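# Move cardboard box from floor tote onto counter

## Task

One of the three floor totes holds a cardboard box. Lift it out and set it on the counter. When finished, every other object must sit completely inside a tote that is upright, and the utility cart must still stand upright, otherwise the attempt fails. The robot must not tip over or be left leaning, which also fails it. Anything that stays in place only because the robot is holding it is not counted as placed.

## Robot and tools

Robot: a Hello Robot Stretch 3 with a single arm. It has a two-wheel base (0.33 m long, 0.34 m wide) that can only drive straight or spin in place, never sideways. A lift moves the arm up and down a mast, and the arm telescopes out to the robot's RIGHT, so to shift the gripper forward or back you drive the base. Spins pivot about the point midway between the wheels, 0.05 m behind the front edge. With the arm in and the wrist folded, a spin sweeps a 0.28 m radius; an unfolded, level wrist reaches past that.

Frames: the base frame has its origin on the floor between the drive wheels, x forward, y left, z up. hand_pose is reported in it, located where the closed fingertips meet. The odometry frame is the base frame as it was at the start. Heading is positive to the left and lies in -3.142 to 3.142.

execute_actions takes "actions", a list run in order. Each action may hold "robot" (a command), "steps" (1 to 450 control ticks at 30 per second, default 1) and "until" (stop waiting early). An action with only steps just waits. One bad value rejects the entire call and nothing runs. An empty list returns the current state and images.

A command under "robot" may contain:
- "base": exactly one key. translate_m is a straight drive offset in metres, forward positive, |value| at most 1. rotate_rad is an in-place turn offset in radians, counter-clockwise/left positive, |value| at most 3.2. Both are measured from wherever the base is when that command begins.
- "joints": absolute targets, keyed by name; any joint left out keeps its previous target. lift_m 0 to 1.1 (arm height on the mast, m); arm_m 0 to 0.52 (extension, m); wrist_yaw_rad -1.345 to 4.42 (0 is along the arm, positive swings toward the front, 3.0 is folded over the base); wrist_pitch_rad -1.57 to 0.451 (0 level, negative tips fingers down); wrist_roll_rad -2.911 to 2.911 (0 means fingers side by side, level); gripper_m -0.089 to 0.179 (bigger is wider; the actual fingertip gap is somewhat less, 0.007 less near closed, 0.025 less fully open, zero below 0.007); head_pan_rad -3.953 to 1.73 (0 forward, positive left, -1.57 looks along the arm); head_tilt_rad -1.53 to 0.419 (negative looks down).
- "contact_limits": {"arm_m": effort percent 1 to 100}, the motor effort at which that arm motion halts with contact_stop. Smaller is softer; too small stops immediately. It holds until the next arm_m command.
Instead of one command, "robot" can be a list of up to 8 commands run one after another, which may include {"pause_s": seconds, max 15}. {"robot": {"stop": true}} brakes everything and clears the queue. Base and joint motions in one command start together, and motions keep running between calls; a new command overrides at once and discards the rest of an older queue.

until: {"robot": {"status": "ended"}} waits until nothing reports moving and no queue runs. You can also test fields, e.g. "lift_m": [">", 0.3] or "base_status": ["!=", "moving"], with =, !=, <, <=, >, >=. Use {"any": {"status": "ended"}} to wake when the first motion or queue finishes. Don't wait on a reading with "="; "done" means within tolerance.

zoom_image: "camera" is head_camera, nav_camera or wrist_camera; "region" is [x0, y0, x1, y1] in that camera's pixels from the top-left, no larger than 504 by 504. head_camera and nav_camera ride on the head (pan/tilt moves both); wrist_camera is on the gripper.

finished_scene: "scene" is an integer (1 to 2) naming the scene being ended. It is final, so let all motion settle first; commanded motions continue during the closing hold and are then braked.

Result lines: base_status and joint_status give moving, done, off_target (resting away from goal, possibly still pushing), contact_stop (the lift or arm pressed firmly and went slack until its next command), time_out, stopped, not_commanded, torque_fault (a wrist servo switched off for about 10 s after hard pushing or load; it goes limp and refuses goals). The base bracket shows distance travelled versus goal. joint_goals, measured_speeds, motor_effort (percent, positive toward larger values, bracket is peak; readings carry fixed bias and noise), refusals, queue (idle/running/done/dropped/stopped) and queue_left also appear. robot.on_its_own shows when the robot changed a goal by itself, a joint is slack or off, a motor is loaded at rest, or base_tilt has drifted 3 degrees or more. lidar_m lists 12 ranges in 30-degree sectors counter-clockwise starting straight ahead, in a plane 0.17 m up. wrist_depth_mm and head_depth_mm are 7x7 grids of median depth. Lines starting refused:, dropped: or replaced: explain failed or superseded goals, counting from 0.

Speed: the base is fast (0.30 m/s, 1.9 rad/s) only when lift_m is under 0.30, arm_m under 0.03 and wrist_yaw_rad above 2.54; otherwise it is capped at 0.10 m/s and 0.63 rad/s.

Gripping: command gripper_m smaller than the object width to grasp; open to at least 0.02 beyond the touch point to let go. Neither the reading nor done confirms a hold, so check the cameras. Over-squeezing triggers a stall guard that weakens grip; send a new value to squeeze again.

Cautions: fold or unfold the wrist only with lift_m 0.32 to 0.95, wrist_pitch_rad -0.4 and roll near 0; after folding the lift may go down to 0.25. With yaw below -0.4 keep pitch at -0.5 or lower. Pushing something rigid with the gripper higher than roughly 0.45 m can tip the robot, as can a second push after a contact_stop, driving while gripping or pushing an immovable thing, or snagging furniture (especially reversing). If tilt appears, reverse the last move in small steps, pull the gripper free, and drop lift_m to about 0.2 if still leaning. Avoid drops, slams, hard hits and strong pushes, and knock nothing over; loose objects may occasionally be nudged by outside forces.

Each tool is called after "Call:" in YAML: its name, and indented under it one key for each argument.

## Session

Call:
execute_actions:
  actions: []

Scene clock: 0.00 s.
robot.base_odometry: x=+0.000 y=+0.000 heading=+0.000 (m, m, rad; robot's odometry frame)
robot.turned_by_wheels: +0.000 (rad since the last result)
robot.turned_by_imu: +0.000 (rad since the last result)
robot.base_tilt: forward=+1.7 right=+0.9 (deg)
robot.lidar_m: 1.76 1.43 0.99 0.94 0.95 1.23 1.50 2.42 3.01 2.52 2.28 1.46
robot.head_depth_mm: 1875 1861 1834 1819 1801 1694 1759 / 1837 1858 1822 1799 1780 1769 1741 / 1828 1816 1807 1782 1746 1736 1727 / 1794 1790 1768 1749 1736 1718 1698 / 1779 1764 1749 1729 1722 1699 1674 / 1753 1744 1735 1708 1699 1672 1655 / 1742 1718 1714 1695 1662 1653 1639
robot.base_status: not_commanded
robot.joint_positions: lift_m=+0.396 arm_m=-0.002 wrist_yaw_rad=+2.811 wrist_pitch_rad=-0.547 wrist_roll_rad=-0.016 gripper_m=+0.037 head_pan_rad=-0.008 head_tilt_rad=-0.012
robot.joint_goals: lift_m=+0.396 arm_m=-0.002 wrist_yaw_rad=+2.811 wrist_pitch_rad=-0.547 wrist_roll_rad=-0.016 gripper_m=+0.037 head_pan_rad=-0.008 head_tilt_rad=-0.012
robot.joint_status: lift_m=not_commanded arm_m=not_commanded wrist_yaw_rad=not_commanded wrist_pitch_rad=not_commanded wrist_roll_rad=not_commanded gripper_m=not_commanded head_pan_rad=not_commanded head_tilt_rad=not_commanded
robot.measured_speeds: translate_m=+0.000 rotate_rad=+0.000 lift_m=+0.000 arm_m=+0.000 wrist_yaw_rad=+0.000 wrist_pitch_rad=+0.000 wrist_roll_rad=+0.000 head_pan_rad=+0.000 head_tilt_rad=+0.000
robot: refusals=0 queue=idle queue_left=0
robot.motor_effort: left_wheel=+1 right_wheel=+0 lift_m=+27 arm_m=-1 wrist_yaw_rad=+0 wrist_pitch_rad=+5 wrist_roll_rad=+0 gripper_m=+0 head_pan_rad=+0 head_tilt_rad=+2 (%)
robot.hand_pose: x=+0.0456 y=+0.0518 z=+0.3812 quat_wxyz=(+0.300, +0.697, +0.079, +0.646) (m; robot's base frame)
robot.wrist_depth_mm: - 870 946 - - - - / - 925 - - - - - / - 820 850 944 971 - - / - 688 728 759 830 907 975 / 549 604 643 669 712 764 813 / 510 - 568 588 628 653 684 / - - - 519 539 574 597
pictures: head_camera (sideways: a quarter turn clockwise sets it upright), nav_camera (sideways: a quarter turn counterclockwise sets it upright), wrist_camera
Images, in order (width x height): head_camera 896x504, nav_camera 672x504, wrist_camera 644x364.

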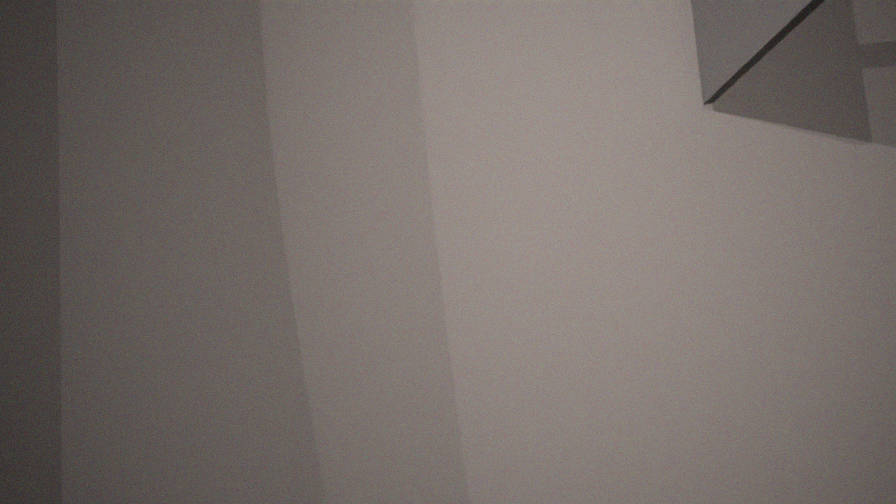

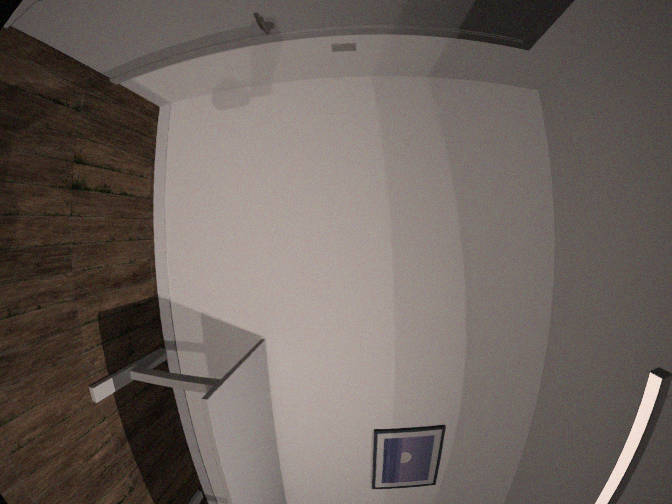

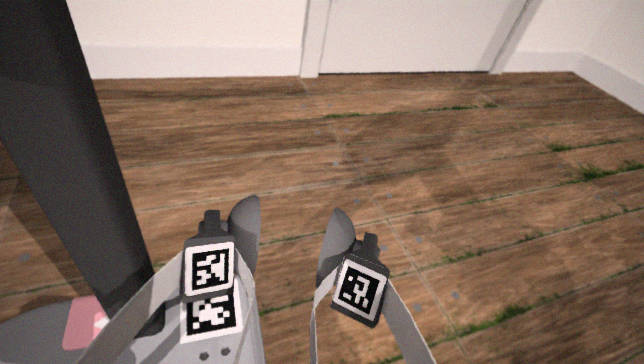

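Look around with head tilted down.

Call:
execute_actions:
  actions:
    - {"robot":{"joints":{"head_pan_rad":1.5,"head_tilt_rad":-0.7}},"steps":200,"until":{"robot":{"status":"ended"}}}

Call:
execute_actions:
  actions:
    - {"robot":{"joints":{"head_pan_rad":-1.57,"head_tilt_rad":-0.7}},"steps":200,"until":{"robot":{"status":"ended"}}}

Call:
execute_actions:
  actions:
    - {"robot":{"joints":{"head_pan_rad":-3.1,"head_tilt_rad":-0.7}},"steps":200,"until":{"robot":{"status":"ended"}}}

Scene clock: 1.77 s.
robot.base_odometry: x=+0.000 y=+0.000 heading=+0.000 (m, m, rad; robot's odometry frame)
robot.turned_by_wheels: +0.000 (rad since the last result)
robot.turned_by_imu: +0.000 (rad since the last result)
robot.base_tilt: forward=+1.6 right=+0.9 (deg)
robot.lidar_m: 1.76 1.43 0.98 0.94 0.96 1.23 1.50 2.42 3.01 2.52 2.28 1.46
robot.head_depth_mm: 846 942 1072 1233 1451 1423 1216 / 825 911 1030 1186 1391 1440 1227 / 825 915 1032 1179 1363 1436 1229 / 805 893 1002 1143 1327 1450 1228 / 789 871 976 1102 1283 1424 1248 / 773 852 948 1075 1230 1404 1250 / 755 832 924 1043 1197 1377 1283
robot.base_status: not_commanded
robot.joint_positions: lift_m=+0.396 arm_m=-0.002 wrist_yaw_rad=+2.811 wrist_pitch_rad=-0.547 wrist_roll_rad=-0.016 gripper_m=+0.037 head_pan_rad=+1.493 head_tilt_rad=-0.691
robot.joint_goals: lift_m=+0.396 arm_m=-0.002 wrist_yaw_rad=+2.811 wrist_pitch_rad=-0.547 wrist_roll_rad=-0.016 gripper_m=+0.037 head_pan_rad=+1.500 head_tilt_rad=-0.700
robot.joint_status: lift_m=not_commanded arm_m=not_commanded wrist_yaw_rad=not_commanded wrist_pitch_rad=not_commanded wrist_roll_rad=not_commanded gripper_m=not_commanded head_pan_rad=done head_tilt_rad=done
robot.measured_speeds: translate_m=+0.000 rotate_rad=+0.000 lift_m=+0.000 arm_m=+0.000 wrist_yaw_rad=+0.000 wrist_pitch_rad=+0.000 wrist_roll_rad=+0.000 head_pan_rad=+0.000 head_tilt_rad=+0.000
robot: refusals=0 queue=done queue_left=0
robot.motor_effort: left_wheel=+1(1) right_wheel=+0(1) lift_m=+28(27) arm_m=-1(1) wrist_yaw_rad=+0(1) wrist_pitch_rad=+6(6) wrist_roll_rad=+0(0) gripper_m=+0(0) head_pan_rad=+2(36) head_tilt_rad=-4(30) (%)
robot.hand_pose: x=+0.0456 y=+0.0518 z=+0.3812 quat_wxyz=(+0.300, +0.697, +0.079, +0.646) (m; robot's base frame)
robot.wrist_depth_mm: - 890 943 - - - - / - 916 - - - - - / - 808 875 922 - - - / - 693 741 778 825 914 980 / 549 595 642 661 705 756 822 / 501 - 569 580 620 656 689 / - - - 519 541 568 598
pictures: head_camera (sideways: a quarter turn clockwise sets it upright), nav_camera (sideways: a quarter turn counterclockwise sets it upright), wrist_camera
camera_calibration (this result's frames):
head_camera: T_world_to_cam=[[-0.125022, -0.571442, -0.811063, 1.07307], [-0.985657, 0.164938, 0.0357259, -0.0405579], [0.11336, 0.803896, -0.583867, 0.713425], [0, 0, 0, 1]] pos_world=[0.0133078, 0.0463702, 1.28833]
nav_camera: T_world_to_cam=[[0.0856562, 0.6749, 0.732921, -0.915149], [0.99474, -0.0994048, -0.0247194, 0.0786628], [0.0561728, 0.731183, -0.679864, 0.843308], [0, 0, 0, 1]] pos_world=[-0.0472318, 0.00884024, 1.24601]
wrist_camera: T_world_to_cam=[[0.944523, -0.295812, 0.142728, -0.0975369], [-0.103885, -0.681312, -0.724584, 0.347899], [0.311583, 0.669559, -0.674245, 0.369646], [0, 0, 0, 1]] pos_world=[0.0130921, -0.0393244, 0.515236]
Images, in order (width x height): head_camera 896x504, nav_camera 672x504, wrist_camera 644x364.

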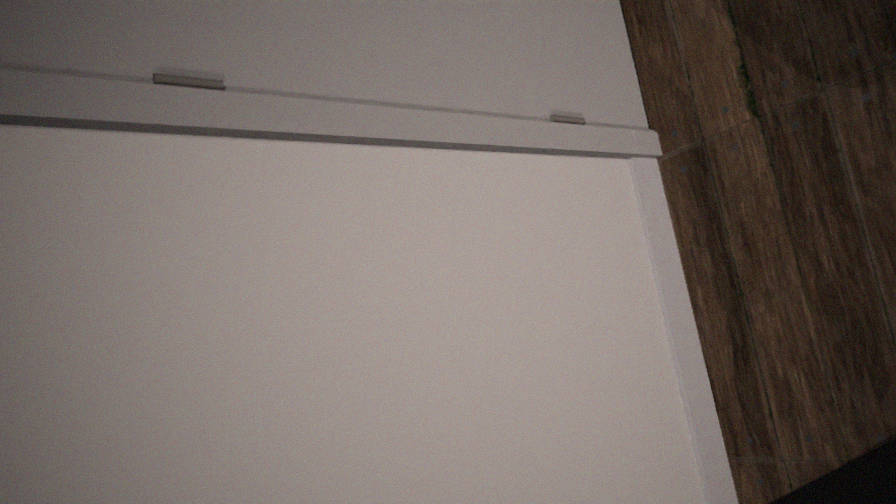

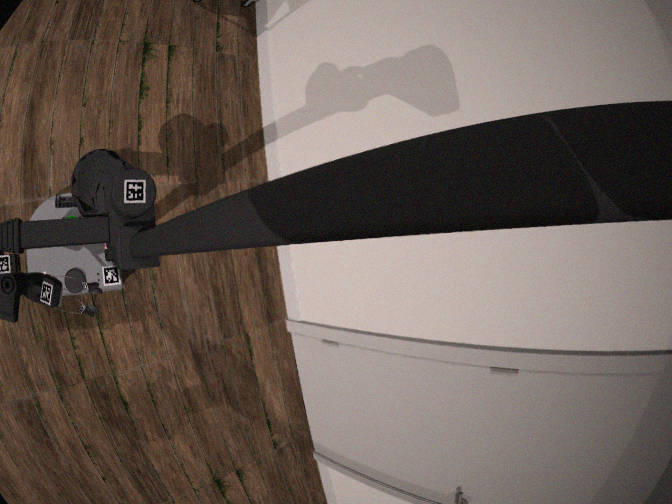

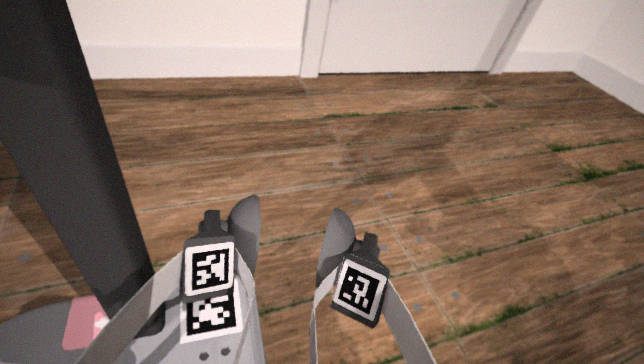

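Scene clock: 3.73 s.
robot.base_odometry: x=+0.000 y=+0.000 heading=+0.000 (m, m, rad; robot's odometry frame)
robot.turned_by_wheels: +0.000 (rad since the last result)
robot.turned_by_imu: +0.000 (rad since the last result)
robot.base_tilt: forward=+1.7 right=+0.8 (deg)
robot.lidar_m: 1.76 1.44 0.98 0.94 0.95 1.23 1.50 2.42 3.01 2.51 2.28 1.46
robot.head_depth_mm: 2619 2924 2940 2163 1712 1424 1220 / 2549 2818 2833 2107 1731 1435 1228 / 2497 2741 2856 2135 1743 1446 1234 / 2454 2698 2835 2220 1749 1455 1240 / 2428 2684 2884 2241 1767 1459 1243 / 2433 2710 2883 2266 1782 1481 1255 / 2405 2655 2903 2282 1794 1475 1251
robot.base_status: not_commanded
robot.joint_positions: lift_m=+0.396 arm_m=-0.002 wrist_yaw_rad=+2.811 wrist_pitch_rad=-0.547 wrist_roll_rad=-0.016 gripper_m=+0.037 head_pan_rad=-1.563 head_tilt_rad=-0.691
robot.joint_goals: lift_m=+0.396 arm_m=-0.002 wrist_yaw_rad=+2.811 wrist_pitch_rad=-0.547 wrist_roll_rad=-0.016 gripper_m=+0.037 head_pan_rad=-1.570 head_tilt_rad=-0.700
robot.joint_status: lift_m=not_commanded arm_m=not_commanded wrist_yaw_rad=not_commanded wrist_pitch_rad=not_commanded wrist_roll_rad=not_commanded gripper_m=not_commanded head_pan_rad=done head_tilt_rad=done
robot.measured_speeds: translate_m=+0.000 rotate_rad=+0.000 lift_m=+0.000 arm_m=+0.000 wrist_yaw_rad=+0.000 wrist_pitch_rad=+0.000 wrist_roll_rad=+0.000 head_pan_rad=+0.000 head_tilt_rad=+0.000
robot: refusals=0 queue=done queue_left=0
robot.motor_effort: left_wheel=+1(1) right_wheel=+0(1) lift_m=+27(27) arm_m=-1(1) wrist_yaw_rad=+0(0) wrist_pitch_rad=+6(5) wrist_roll_rad=+0(0) gripper_m=+0(0) head_pan_rad=-3(34) head_tilt_rad=-4(4) (%)
robot.hand_pose: x=+0.0456 y=+0.0518 z=+0.3812 quat_wxyz=(+0.300, +0.697, +0.079, +0.646) (m; robot's base frame)
robot.wrist_depth_mm: - 893 967 - - - - / - 933 - - - - - / - 825 855 939 - - - / - 690 724 773 847 892 991 / 558 612 646 661 705 759 804 / 521 - 571 578 628 658 694 / - - - 518 544 572 602
pictures: head_camera (sideways: a quarter turn clockwise sets it upright), nav_camera (sideways: a quarter turn counterclockwise sets it upright), wrist_camera
camera_calibration (this result's frames):
head_camera: T_world_to_cam=[[0.0754355, 0.580337, -0.810875, 1.07161], [0.996187, -0.0796117, 0.0356975, -0.0526102], [-0.0438386, -0.810476, -0.58413, 0.714726], [0, 0, 0, 1]] pos_world=[0.00290491, -0.0468137, 1.28831]
nav_camera: T_world_to_cam=[[-0.0273226, -0.680002, 0.732701, -0.914173], [-0.999603, 0.0135366, -0.0247124, 0.0908192], [0.00688622, -0.733085, -0.680102, 0.843918], [0, 0, 0, 1]] pos_world=[0.0599942, -0.00420497, 1.24601]
wrist_camera: T_world_to_cam=[[0.944523, -0.295812, 0.142728, -0.097537], [-0.103885, -0.681312, -0.724584, 0.347899], [0.311583, 0.669559, -0.674246, 0.369646], [0, 0, 0, 1]] pos_world=[0.0130921, -0.0393244, 0.515236]
Images, in order (width x height): head_camera 896x504, nav_camera 672x504, wrist_camera 644x364.

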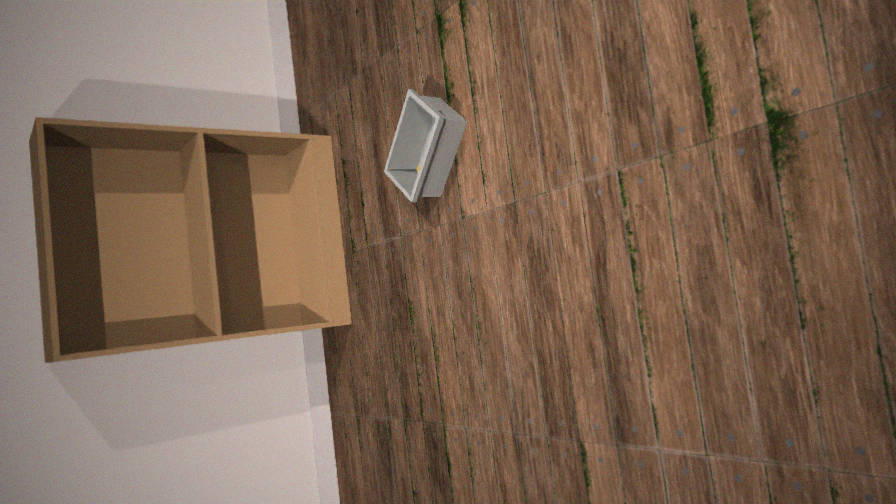

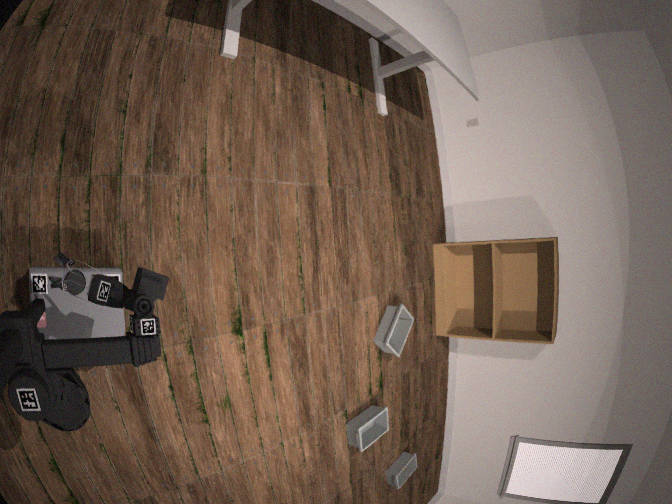

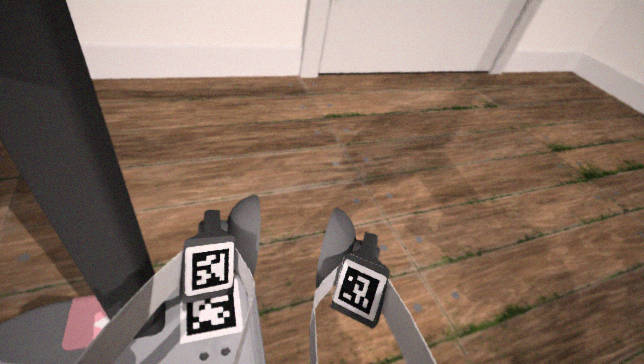

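Scene clock: 5.03 s.
robot.base_odometry: x=+0.000 y=+0.000 heading=+0.000 (m, m, rad; robot's odometry frame)
robot.turned_by_wheels: +0.000 (rad since the last result)
robot.turned_by_imu: +0.000 (rad since the last result)
robot.base_tilt: forward=+1.6 right=+0.9 (deg)
robot.lidar_m: 1.76 1.43 0.99 0.94 0.95 1.23 1.50 2.43 3.03 2.52 2.28 1.46
robot.head_depth_mm: 2176 2154 1653 1737 1724 1430 1216 / 2671 2868 1887 2018 1730 1433 1224 / 2688 2986 2982 2202 1731 1441 1234 / 2668 2966 2911 2225 1757 1455 1241 / 2546 2292 2583 2248 1763 1465 1241 / 2537 2246 2547 2281 1776 1459 1249 / 2511 2246 2505 2295 1799 1477 1259
robot.base_status: not_commanded
robot.joint_positions: lift_m=+0.396 arm_m=-0.002 wrist_yaw_rad=+2.811 wrist_pitch_rad=-0.547 wrist_roll_rad=-0.016 gripper_m=+0.037 head_pan_rad=-3.093 head_tilt_rad=-0.691
robot.joint_goals: lift_m=+0.396 arm_m=-0.002 wrist_yaw_rad=+2.811 wrist_pitch_rad=-0.547 wrist_roll_rad=-0.016 gripper_m=+0.037 head_pan_rad=-3.100 head_tilt_rad=-0.700
robot.joint_status: lift_m=not_commanded arm_m=not_commanded wrist_yaw_rad=not_commanded wrist_pitch_rad=not_commanded wrist_roll_rad=not_commanded gripper_m=not_commanded head_pan_rad=done head_tilt_rad=done
robot.measured_speeds: translate_m=+0.000 rotate_rad=+0.000 lift_m=+0.000 arm_m=+0.000 wrist_yaw_rad=+0.000 wrist_pitch_rad=+0.000 wrist_roll_rad=+0.000 head_pan_rad=+0.000 head_tilt_rad=+0.000
robot: refusals=0 queue=done queue_left=0
robot.motor_effort: left_wheel=+0(1) right_wheel=-1(0) lift_m=+26(27) arm_m=-1(1) wrist_yaw_rad=+0(0) wrist_pitch_rad=+6(6) wrist_roll_rad=+0(0) gripper_m=+0(0) head_pan_rad=-3(37) head_tilt_rad=-4(3) (%)
robot.hand_pose: x=+0.0456 y=+0.0518 z=+0.3812 quat_wxyz=(+0.300, +0.697, +0.079, +0.646) (m; robot's base frame)
robot.wrist_depth_mm: - 870 953 - - - - / - 928 - - - - - / - 806 851 939 - - - / - 697 727 766 821 900 986 / 564 617 631 671 702 743 810 / 510 - 566 572 630 645 687 / - - - 519 538 572 601
pictures: head_camera (sideways: a quarter turn clockwise sets it upright), nav_camera (sideways: a quarter turn counterclockwise sets it upright), wrist_camera
camera_calibration (this result's frames):
head_camera: T_world_to_cam=[[0.582955, -0.0517012, -0.810858, 1.06849], [-0.0389148, -0.998605, 0.0356949, -0.0462927], [-0.811572, 0.0107458, -0.584154, 0.719441], [0, 0, 0, 1]] pos_world=[-0.0408047, 0.00128307, 1.28831]
nav_camera: T_world_to_cam=[[-0.680573, -0.000436653, 0.73268, -0.910161], [-0.027245, 0.999323, -0.0247118, 0.084887], [-0.732174, -0.0367801, -0.680124, 0.848455], [0, 0, 0, 1]] pos_world=[0.00409841, -0.0540207, 1.24601]
wrist_camera: T_world_to_cam=[[0.944523, -0.295812, 0.142728, -0.097537], [-0.103885, -0.681312, -0.724584, 0.347899], [0.311583, 0.669559, -0.674245, 0.369646], [0, 0, 0, 1]] pos_world=[0.0130921, -0.0393244, 0.515236]
Images, in order (width x height): head_camera 896x504, nav_camera 672x504, wrist_camera 644x364.

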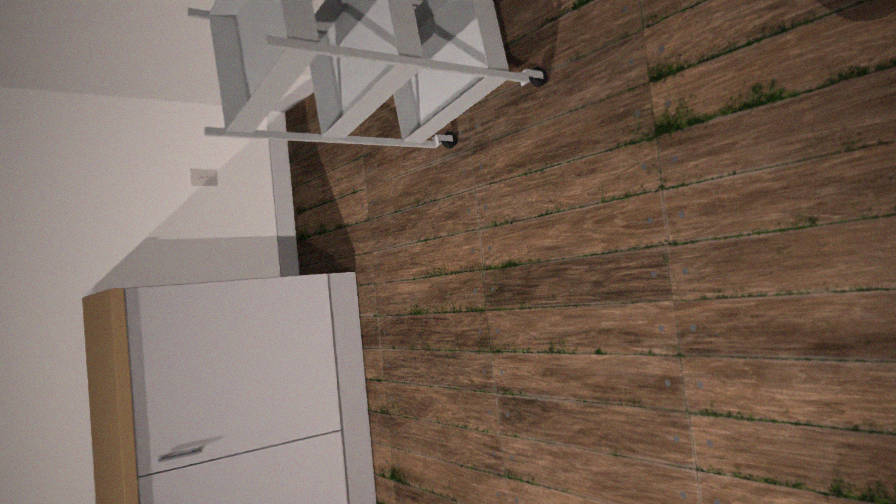

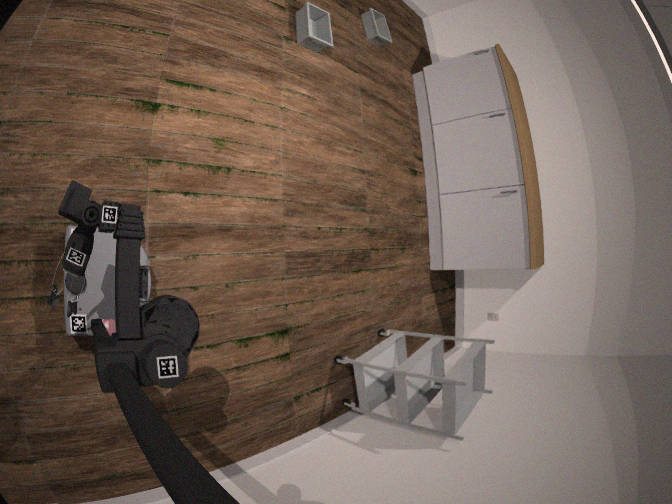

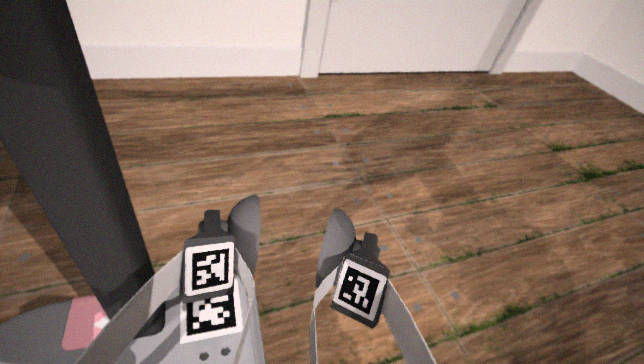

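Call:
execute_actions:
  actions:
    - {"robot":{"joints":{"head_pan_rad":-2.2,"head_tilt_rad":-0.55}},"steps":200,"until":{"robot":{"status":"ended"}}}

Scene clock: 6.77 s.
robot.base_odometry: x=+0.000 y=+0.000 heading=+0.000 (m, m, rad; robot's odometry frame)
robot.turned_by_wheels: +0.000 (rad since the last result)
robot.turned_by_imu: +0.000 (rad since the last result)
robot.base_tilt: forward=+1.7 right=+0.8 (deg)
robot.lidar_m: 1.76 1.43 0.98 0.94 0.95 1.23 1.50 2.43 3.02 2.53 2.28 1.46
robot.head_depth_mm: 2901 2632 2672 2670 1981 1578 1310 / 3157 3314 2980 2733 1993 1588 1310 / 3414 3725 3887 2718 2020 1611 1332 / 3532 3787 - 2793 2044 1613 1336 / 3215 3447 3682 2833 2070 1620 1354 / 2931 3174 3363 2840 2094 1637 1359 / 2724 2896 3065 2858 2032 1644 1361
robot.base_status: not_commanded
robot.joint_positions: lift_m=+0.396 arm_m=-0.002 wrist_yaw_rad=+2.811 wrist_pitch_rad=-0.547 wrist_roll_rad=-0.016 gripper_m=+0.037 head_pan_rad=-2.207 head_tilt_rad=-0.557
robot.joint_goals: lift_m=+0.396 arm_m=-0.002 wrist_yaw_rad=+2.811 wrist_pitch_rad=-0.547 wrist_roll_rad=-0.016 gripper_m=+0.037 head_pan_rad=-2.200 head_tilt_rad=-0.550
robot.joint_status: lift_m=not_commanded arm_m=not_commanded wrist_yaw_rad=not_commanded wrist_pitch_rad=not_commanded wrist_roll_rad=not_commanded gripper_m=not_commanded head_pan_rad=done head_tilt_rad=done
robot.measured_speeds: translate_m=+0.000 rotate_rad=+0.000 lift_m=+0.000 arm_m=+0.000 wrist_yaw_rad=+0.000 wrist_pitch_rad=+0.000 wrist_roll_rad=+0.000 head_pan_rad=+0.000 head_tilt_rad=+0.000
robot: refusals=0 queue=done queue_left=0
robot.motor_effort: left_wheel=+0(1) right_wheel=-1(0) lift_m=+28(27) arm_m=-1(1) wrist_yaw_rad=+0(0) wrist_pitch_rad=+6(6) wrist_roll_rad=+0(0) gripper_m=+0(0) head_pan_rad=+3(34) head_tilt_rad=+3(15) (%)
robot.hand_pose: x=+0.0456 y=+0.0518 z=+0.3812 quat_wxyz=(+0.300, +0.697, +0.079, +0.646) (m; robot's base frame)
robot.wrist_depth_mm: - 873 953 - - - - / - 943 - - - - - / - 797 853 926 - - - / - 687 740 765 838 903 986 / 547 601 651 675 718 772 804 / 511 - 564 570 621 648 686 / - - - 511 551 573 614
pictures: head_camera (sideways: a quarter turn clockwise sets it upright), nav_camera (sideways: a quarter turn counterclockwise sets it upright), wrist_camera
camera_calibration (this result's frames):
head_camera: T_world_to_cam=[[0.341349, 0.327127, -0.881175, 1.16166], [0.751847, -0.657653, 0.0471035, -0.0659763], [-0.564098, -0.678587, -0.470439, 0.569979], [0, 0, 0, 1]] pos_world=[-0.0254019, -0.0366179, 1.29487]
nav_camera: T_world_to_cam=[[-0.368447, -0.443397, 0.817096, -1.0221], [-0.793048, 0.608544, -0.0273769, 0.0930326], [-0.4851, -0.658083, -0.575852, 0.711307], [0, 0, 0, 1]] pos_world=[0.042244, -0.0417122, 1.24731]
wrist_camera: T_world_to_cam=[[0.944523, -0.295812, 0.142728, -0.097537], [-0.103885, -0.681312, -0.724584, 0.347899], [0.311583, 0.669559, -0.674245, 0.369646], [0, 0, 0, 1]] pos_world=[0.0130921, -0.0393244, 0.515236]
Images, in order (width x height): head_camera 896x504, nav_camera 672x504, wrist_camera 644x364.

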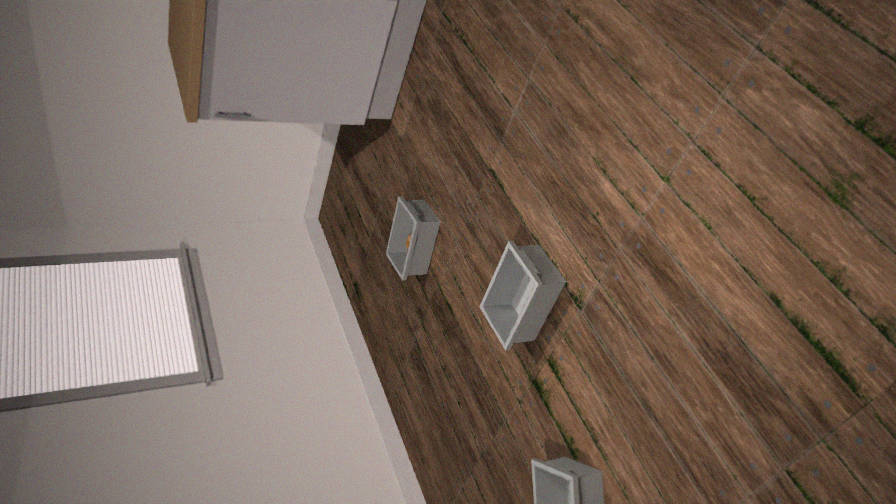

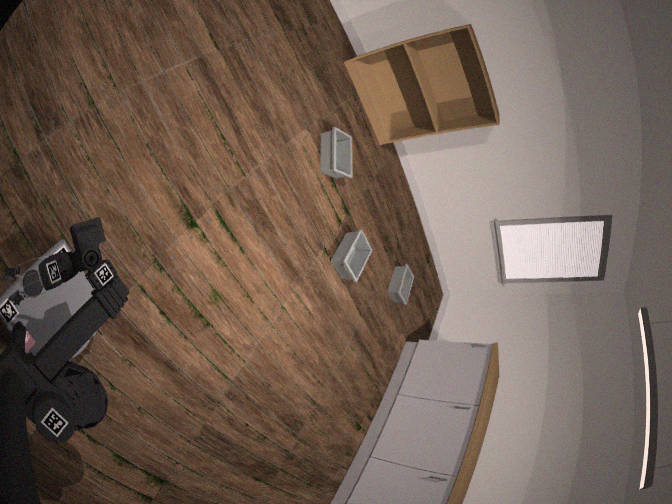

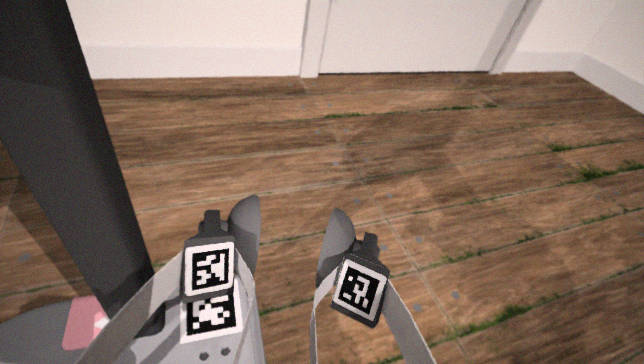

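Call:
execute_actions:
  actions:
    - {"robot":[{"joints":{"wrist_yaw_rad":3.0,"wrist_pitch_rad":-0.4,"head_pan_rad":-1.57,"head_tilt_rad":-1.0}},{"joints":{"lift_m":0.25}},{"base":{"rotate_rad":-1.97}},{"base":{"translate_m":1.0}},{"base":{"rotate_rad":1.97}}],"steps":450,"until":{"robot":{"status":"ended"}}}

Scene clock: 20.50 s.
robot.base_odometry: x=-0.389 y=-0.921 heading=+0.000 (m, m, rad; robot's odometry frame)
robot.turned_by_wheels: +0.000 (rad since the last result)
robot.turned_by_imu: +0.007 (rad since the last result)
robot.base_tilt: forward=+1.7 right=+0.9 (deg)
robot.lidar_m: 1.77 2.25 1.94 1.83 1.67 1.80 1.94 1.97 2.06 1.67 1.68 2.00
robot.head_depth_mm: 1933 2200 1872 1605 1398 1238 1118 / 1915 2142 1865 1600 1403 1246 1158 / 1850 2154 1883 1614 1407 1246 - / 1681 1972 1889 1550 1407 1250 1159 / 1671 1978 1892 1569 1415 1254 1128 / 1648 1976 1895 1631 1414 1256 1133 / 1648 1934 1883 1637 1422 1262 1128
robot.base_status: done (rotate_rad +1.9698 of +1.9700)
robot.joint_positions: lift_m=+0.250 arm_m=-0.002 wrist_yaw_rad=+2.998 wrist_pitch_rad=-0.417 wrist_roll_rad=-0.016 gripper_m=+0.037 head_pan_rad=-1.576 head_tilt_rad=-0.988
robot.joint_goals: lift_m=+0.250 arm_m=-0.002 wrist_yaw_rad=+3.000 wrist_pitch_rad=-0.400 wrist_roll_rad=-0.016 gripper_m=+0.037 head_pan_rad=-1.570 head_tilt_rad=-1.000
robot.joint_status: lift_m=done arm_m=not_commanded wrist_yaw_rad=done wrist_pitch_rad=done wrist_roll_rad=not_commanded gripper_m=not_commanded head_pan_rad=done head_tilt_rad=done
robot.measured_speeds: translate_m=+0.000 rotate_rad=+0.000 lift_m=+0.000 arm_m=+0.000 wrist_yaw_rad=+0.000 wrist_pitch_rad=+0.000 wrist_roll_rad=+0.000 head_pan_rad=+0.000 head_tilt_rad=+0.000
robot: refusals=0 queue=done queue_left=0
robot.motor_effort: left_wheel=-2(11) right_wheel=+5(15) lift_m=+23(25) arm_m=-1(2) wrist_yaw_rad=+2(2) wrist_pitch_rad=+8(8) wrist_roll_rad=+0(0) gripper_m=+0(0) head_pan_rad=+2(28) head_tilt_rad=-4(27) (%)
robot.hand_pose: x=+0.0109 y=+0.0789 z=+0.2630 quat_wxyz=(+0.195, +0.695, +0.098, +0.685) (m; robot's base frame)
robot.wrist_depth_mm: - - - - - - - / 820 - - - - - - / 654 - 775 854 978 - - / 542 - 631 681 736 808 887 / 471 - - 564 601 638 709 / - - - - 512 540 570 / - - - 413 431 456 482
pictures: head_camera (sideways: a quarter turn clockwise sets it upright), nav_camera (sideways: a quarter turn counterclockwise sets it upright), wrist_camera
camera_calibration (this result's frames):
head_camera: T_world_to_cam=[[0.0845702, 0.791045, -0.605884, 0.804401], [0.994966, -0.09985, 0.00851424, -0.0172046], [-0.0537624, -0.603554, -0.795507, 0.989709], [0, 0, 0, 1]] pos_world=[0.00229874, -0.0406921, 1.27484]
nav_camera: T_world_to_cam=[[-0.037672, -0.864123, 0.501868, -0.613351], [-0.999288, 0.0335028, -0.0173247, 0.0811911], [-0.00184332, -0.502164, -0.864771, 1.08409], [0, 0, 0, 1]] pos_world=[0.0600254, 0.0116591, 1.24672]
wrist_camera: T_world_to_cam=[[0.980319, -0.134025, 0.144954, -0.0535915], [0.0385651, -0.590091, -0.806415, 0.289823], [0.193615, 0.796135, -0.573308, 0.247409], [0, 0, 0, 1]] pos_world=[-0.00654238, -0.0331316, 0.383327]
Images, in order (width x height): head_camera 896x504, nav_camera 672x504, wrist_camera 644x364.

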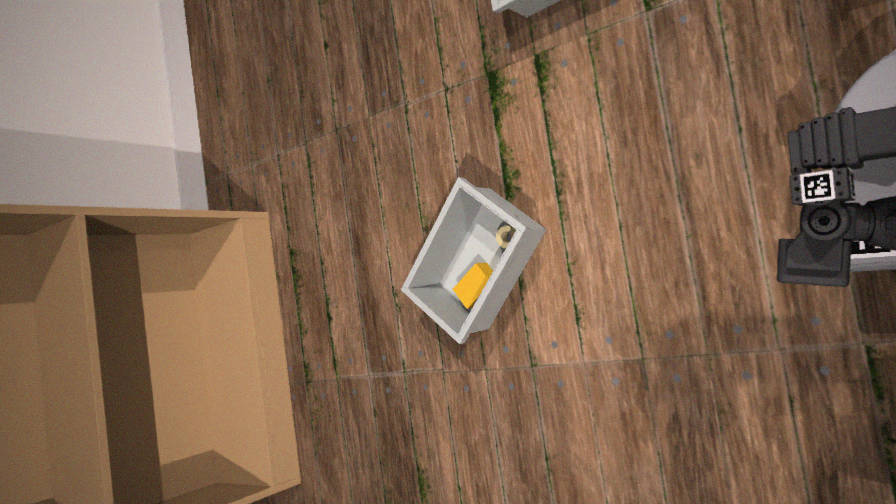

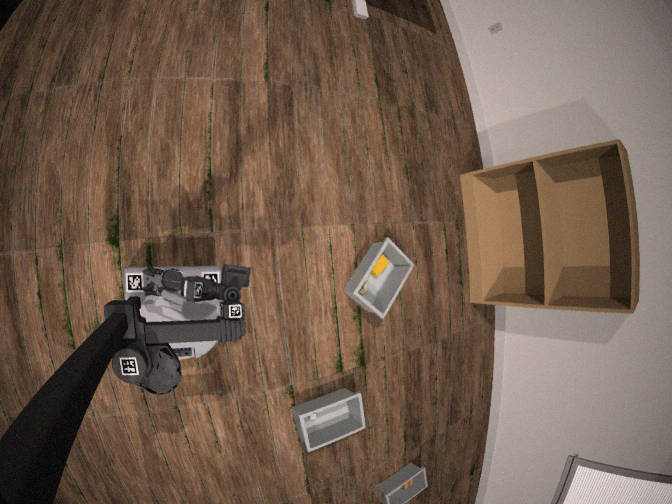

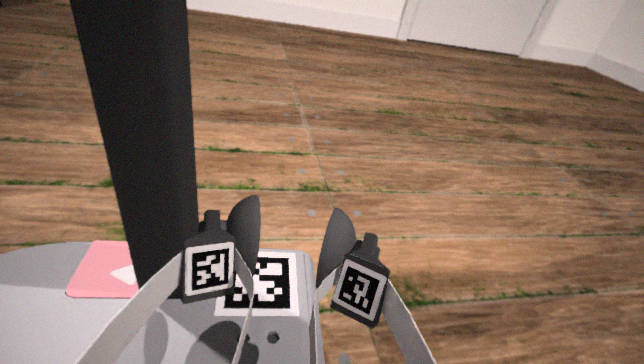

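Call:
execute_actions:
  actions:
    - {"robot":[{"base":{"translate_m":-0.62},"joints":{"head_pan_rad":-1.8}}],"steps":450,"until":{"robot":{"status":"ended"}}}

Call:
execute_actions:
  actions:
    - {"robot":[{"base":{"translate_m":-0.62},"joints":{"head_pan_rad":-1.57,"head_tilt_rad":-0.9}}],"steps":450,"until":{"robot":{"status":"ended"}}}

Scene clock: 24.93 s.
robot.base_odometry: x=-1.009 y=-0.921 heading=+0.000 (m, m, rad; robot's odometry frame)
robot.turned_by_wheels: +0.000 (rad since the last result)
robot.turned_by_imu: -0.005 (rad since the last result)
robot.base_tilt: forward=+1.6 right=+0.9 (deg)
robot.lidar_m: 2.38 2.73 1.89 1.37 1.39 1.40 1.32 1.34 2.11 1.70 1.98 2.57
robot.head_depth_mm: 2291 2246 1876 1597 1400 1244 1118 / 2199 2240 1783 1602 1403 1251 1153 / 2109 2270 1886 1604 1401 1251 - / 1998 2222 1888 1612 1377 1253 - / 1941 2171 1913 1623 1381 1236 1133 / 1845 2120 1906 1635 1399 1259 1128 / 1779 2052 1903 1633 1421 1266 1130
robot.base_status: done (translate_m -0.6200 of -0.6200)
robot.joint_positions: lift_m=+0.250 arm_m=-0.002 wrist_yaw_rad=+2.998 wrist_pitch_rad=-0.417 wrist_roll_rad=-0.016 gripper_m=+0.037 head_pan_rad=-1.793 head_tilt_rad=-0.988
robot.joint_goals: lift_m=+0.250 arm_m=-0.002 wrist_yaw_rad=+3.000 wrist_pitch_rad=-0.400 wrist_roll_rad=-0.016 gripper_m=+0.037 head_pan_rad=-1.800 head_tilt_rad=-1.000
robot.joint_status: lift_m=done arm_m=not_commanded wrist_yaw_rad=done wrist_pitch_rad=done wrist_roll_rad=not_commanded gripper_m=not_commanded head_pan_rad=done head_tilt_rad=done
robot.measured_speeds: translate_m=+0.000 rotate_rad=+0.000 lift_m=+0.000 arm_m=+0.000 wrist_yaw_rad=+0.000 wrist_pitch_rad=+0.000 wrist_roll_rad=+0.000 head_pan_rad=+0.000 head_tilt_rad=+0.000
robot: refusals=0 queue=done queue_left=0
robot.motor_effort: left_wheel=-2(9) right_wheel=+4(8) lift_m=+23(24) arm_m=-2(1) wrist_yaw_rad=+0(1) wrist_pitch_rad=+8(8) wrist_roll_rad=+0(0) gripper_m=+0(0) head_pan_rad=-2(17) head_tilt_rad=-5(5) (%)
robot.hand_pose: x=+0.0109 y=+0.0789 z=+0.2630 quat_wxyz=(+0.195, +0.695, +0.098, +0.685) (m; robot's base frame)
robot.wrist_depth_mm: - - - - - - - / 829 - - - - - - / 659 - 786 870 974 - - / 544 - 633 674 754 803 887 / 478 - - 562 605 632 708 / - - - - 504 531 568 / - - - 416 424 456 474
pictures: head_camera (sideways: a quarter turn clockwise sets it upright), nav_camera (sideways: a quarter turn counterclockwise sets it upright), wrist_camera
camera_calibration (this result's frames):
head_camera: T_world_to_cam=[[0.252784, 0.754324, -0.605884, 0.803375], [0.950182, -0.311579, 0.00851423, -0.0169314], [-0.182359, -0.577853, -0.795507, 0.990493], [0, 0, 0, 1]] pos_world=[-0.00636717, -0.0389212, 1.27484]
nav_camera: T_world_to_cam=[[-0.222707, -0.835781, 0.501868, -0.612223], [-0.968678, 0.247716, -0.0173247, 0.0810044], [-0.109841, -0.490007, -0.864771, 1.08475], [0, 0, 0, 1]] pos_world=[0.061271, -0.000216051, 1.24672]
wrist_camera: T_world_to_cam=[[0.980324, -0.13399, 0.144954, -0.0535864], [0.038593, -0.590061, -0.806436, 0.289835], [0.193586, 0.796163, -0.573279, 0.2474], [0, 0, 0, 1]] pos_world=[-0.00654681, -0.0331308, 0.38333]
Images, in order (width x height): head_camera 896x504, nav_camera 672x504, wrist_camera 644x364.

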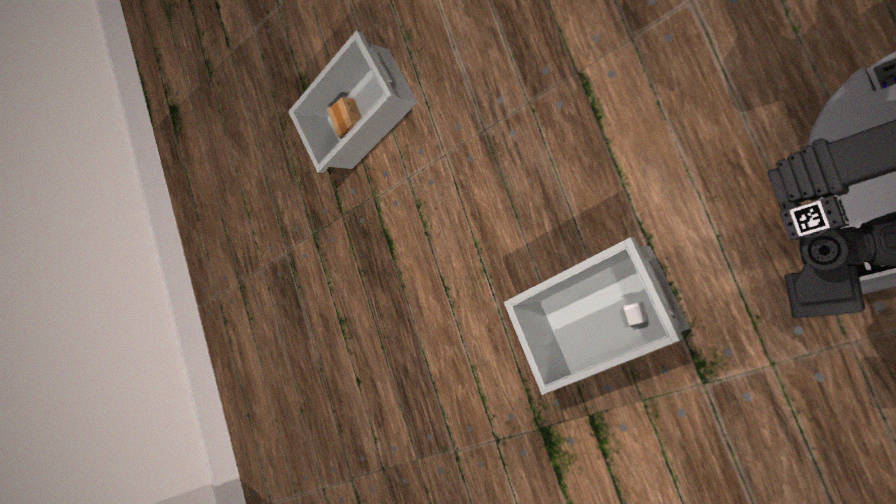

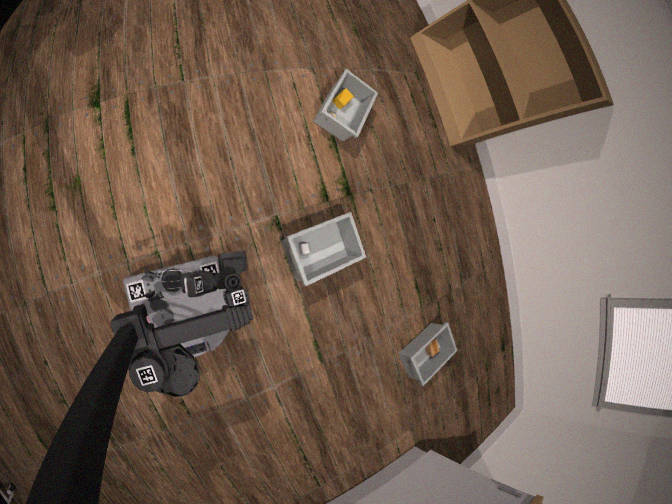

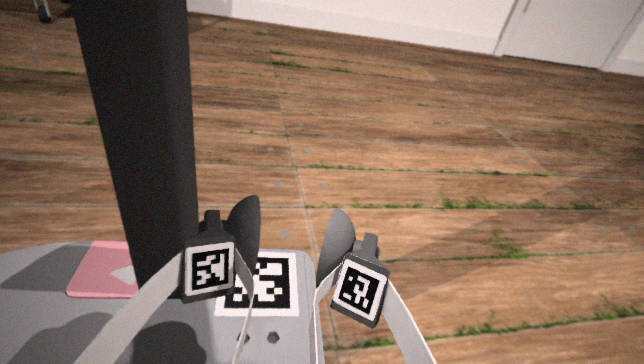

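Scene clock: 28.63 s.
robot.base_odometry: x=-1.629 y=-0.921 heading=+0.000 (m, m, rad; robot's odometry frame)
robot.turned_by_wheels: +0.000 (rad since the last result)
robot.turned_by_imu: -0.005 (rad since the last result)
robot.base_tilt: forward=+1.7 right=+0.8 (deg)
robot.lidar_m: 3.00 2.67 1.84 1.24 1.09 0.75 0.70 0.71 0.92 2.04 1.94 2.39
robot.head_depth_mm: 1984 2300 2084 1712 1466 1280 1133 / 1963 2276 2080 1723 1460 1282 1141 / 1895 2206 2096 1729 1480 1286 1150 / 1876 2162 2123 1691 1478 1286 1160 / 1858 2116 2110 1742 1492 1297 1153 / 1821 2093 2122 1746 1486 1299 1151 / 1791 2048 2160 1778 1505 1311 1164
robot.base_status: done (translate_m -0.6200 of -0.6200)
robot.joint_positions: lift_m=+0.250 arm_m=-0.002 wrist_yaw_rad=+2.998 wrist_pitch_rad=-0.417 wrist_roll_rad=-0.016 gripper_m=+0.037 head_pan_rad=-1.577 head_tilt_rad=-0.903
robot.joint_goals: lift_m=+0.250 arm_m=-0.002 wrist_yaw_rad=+3.000 wrist_pitch_rad=-0.400 wrist_roll_rad=-0.016 gripper_m=+0.037 head_pan_rad=-1.570 head_tilt_rad=-0.900
robot.joint_status: lift_m=done arm_m=not_commanded wrist_yaw_rad=done wrist_pitch_rad=done wrist_roll_rad=not_commanded gripper_m=not_commanded head_pan_rad=done head_tilt_rad=done
robot.measured_speeds: translate_m=+0.000 rotate_rad=+0.000 lift_m=+0.000 arm_m=+0.000 wrist_yaw_rad=+0.000 wrist_pitch_rad=+0.000 wrist_roll_rad=+0.000 head_pan_rad=+0.000 head_tilt_rad=+0.000
robot: refusals=0 queue=done queue_left=0
robot.motor_effort: left_wheel=-1(7) right_wheel=+3(7) lift_m=+23(23) arm_m=-1(2) wrist_yaw_rad=+0(2) wrist_pitch_rad=+8(8) wrist_roll_rad=+0(0) gripper_m=+0(0) head_pan_rad=+2(19) head_tilt_rad=+1(11) (%)
robot.hand_pose: x=+0.0109 y=+0.0789 z=+0.2630 quat_wxyz=(+0.195, +0.695, +0.098, +0.685) (m; robot's base frame)
robot.wrist_depth_mm: - - - - - - - / 823 - - - - - - / 671 - 776 854 976 - - / 545 - 630 670 747 809 899 / 475 - - 561 610 649 686 / - - - - 510 533 569 / - - - 419 433 454 480
pictures: head_camera (sideways: a quarter turn clockwise sets it upright), nav_camera (sideways: a quarter turn counterclockwise sets it upright), wrist_camera
camera_calibration (this result's frames):
head_camera: T_world_to_cam=[[0.0844453, 0.736375, -0.671283, 0.889615], [0.994947, -0.0990271, 0.0165319, -0.0276439], [-0.0543016, -0.669288, -0.741017, 0.918857], [0, 0, 0, 1]] pos_world=[0.00227582, -0.0428481, 1.27853]
nav_camera: T_world_to_cam=[[-0.0376163, -0.818084, 0.573867, -0.707146], [-0.999289, 0.032171, -0.0196405, 0.0842081], [-0.00239429, -0.574198, -0.818713, 1.02422], [0, 0, 0, 1]] pos_world=[0.0600003, 0.00689367, 1.24601]
wrist_camera: T_world_to_cam=[[0.980326, -0.133973, 0.144954, -0.053584], [0.0386074, -0.590043, -0.806448, 0.289842], [0.193572, 0.796178, -0.573262, 0.247395], [0, 0, 0, 1]] pos_world=[-0.006549, -0.0331304, 0.383332]
Images, in order (width x height): head_camera 896x504, nav_camera 672x504, wrist_camera 644x364.

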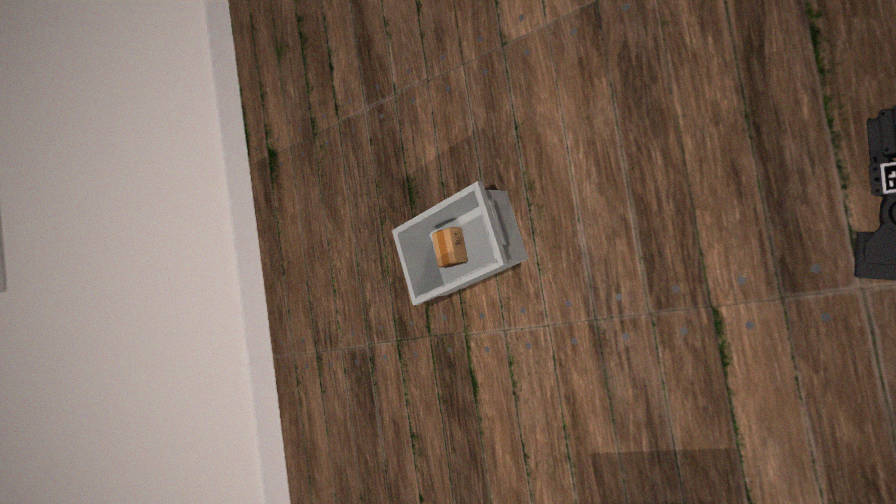

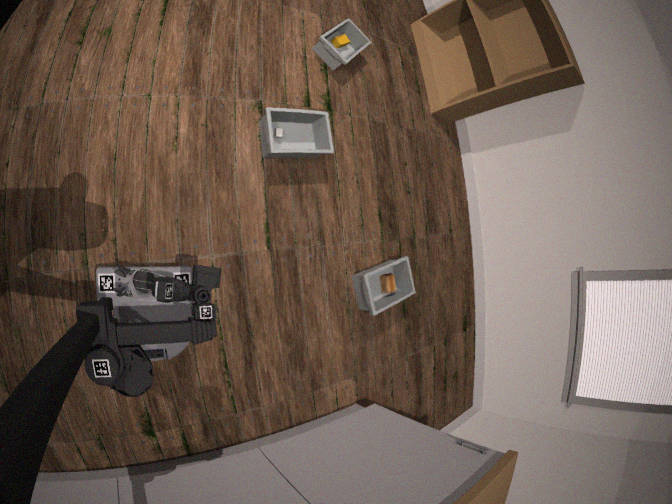

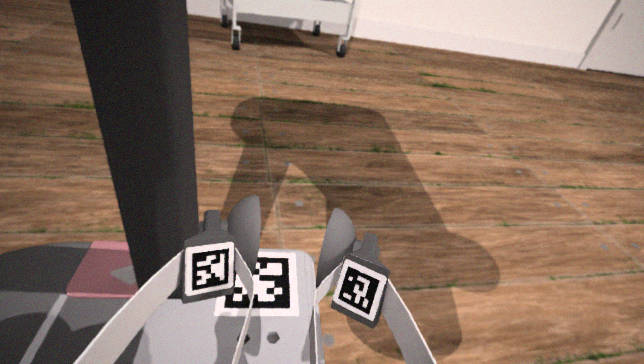

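Call:
zoom_image:
  camera: "head_camera"
  region: [380,170,540,320]

Region (380, 170, 540, 320) of head_camera's 896x504 image, scaled by 3.150, with more detail than that image has; it fills the top 472 rows of this view, and the rest is white.

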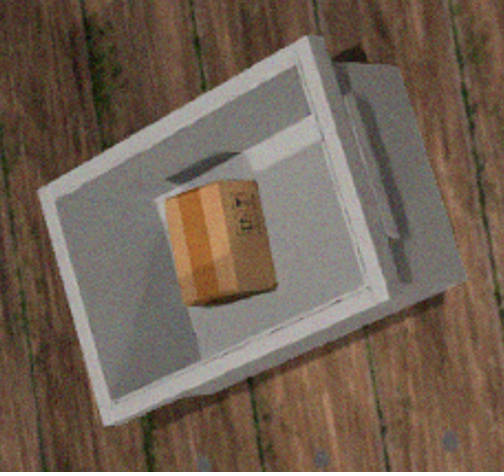

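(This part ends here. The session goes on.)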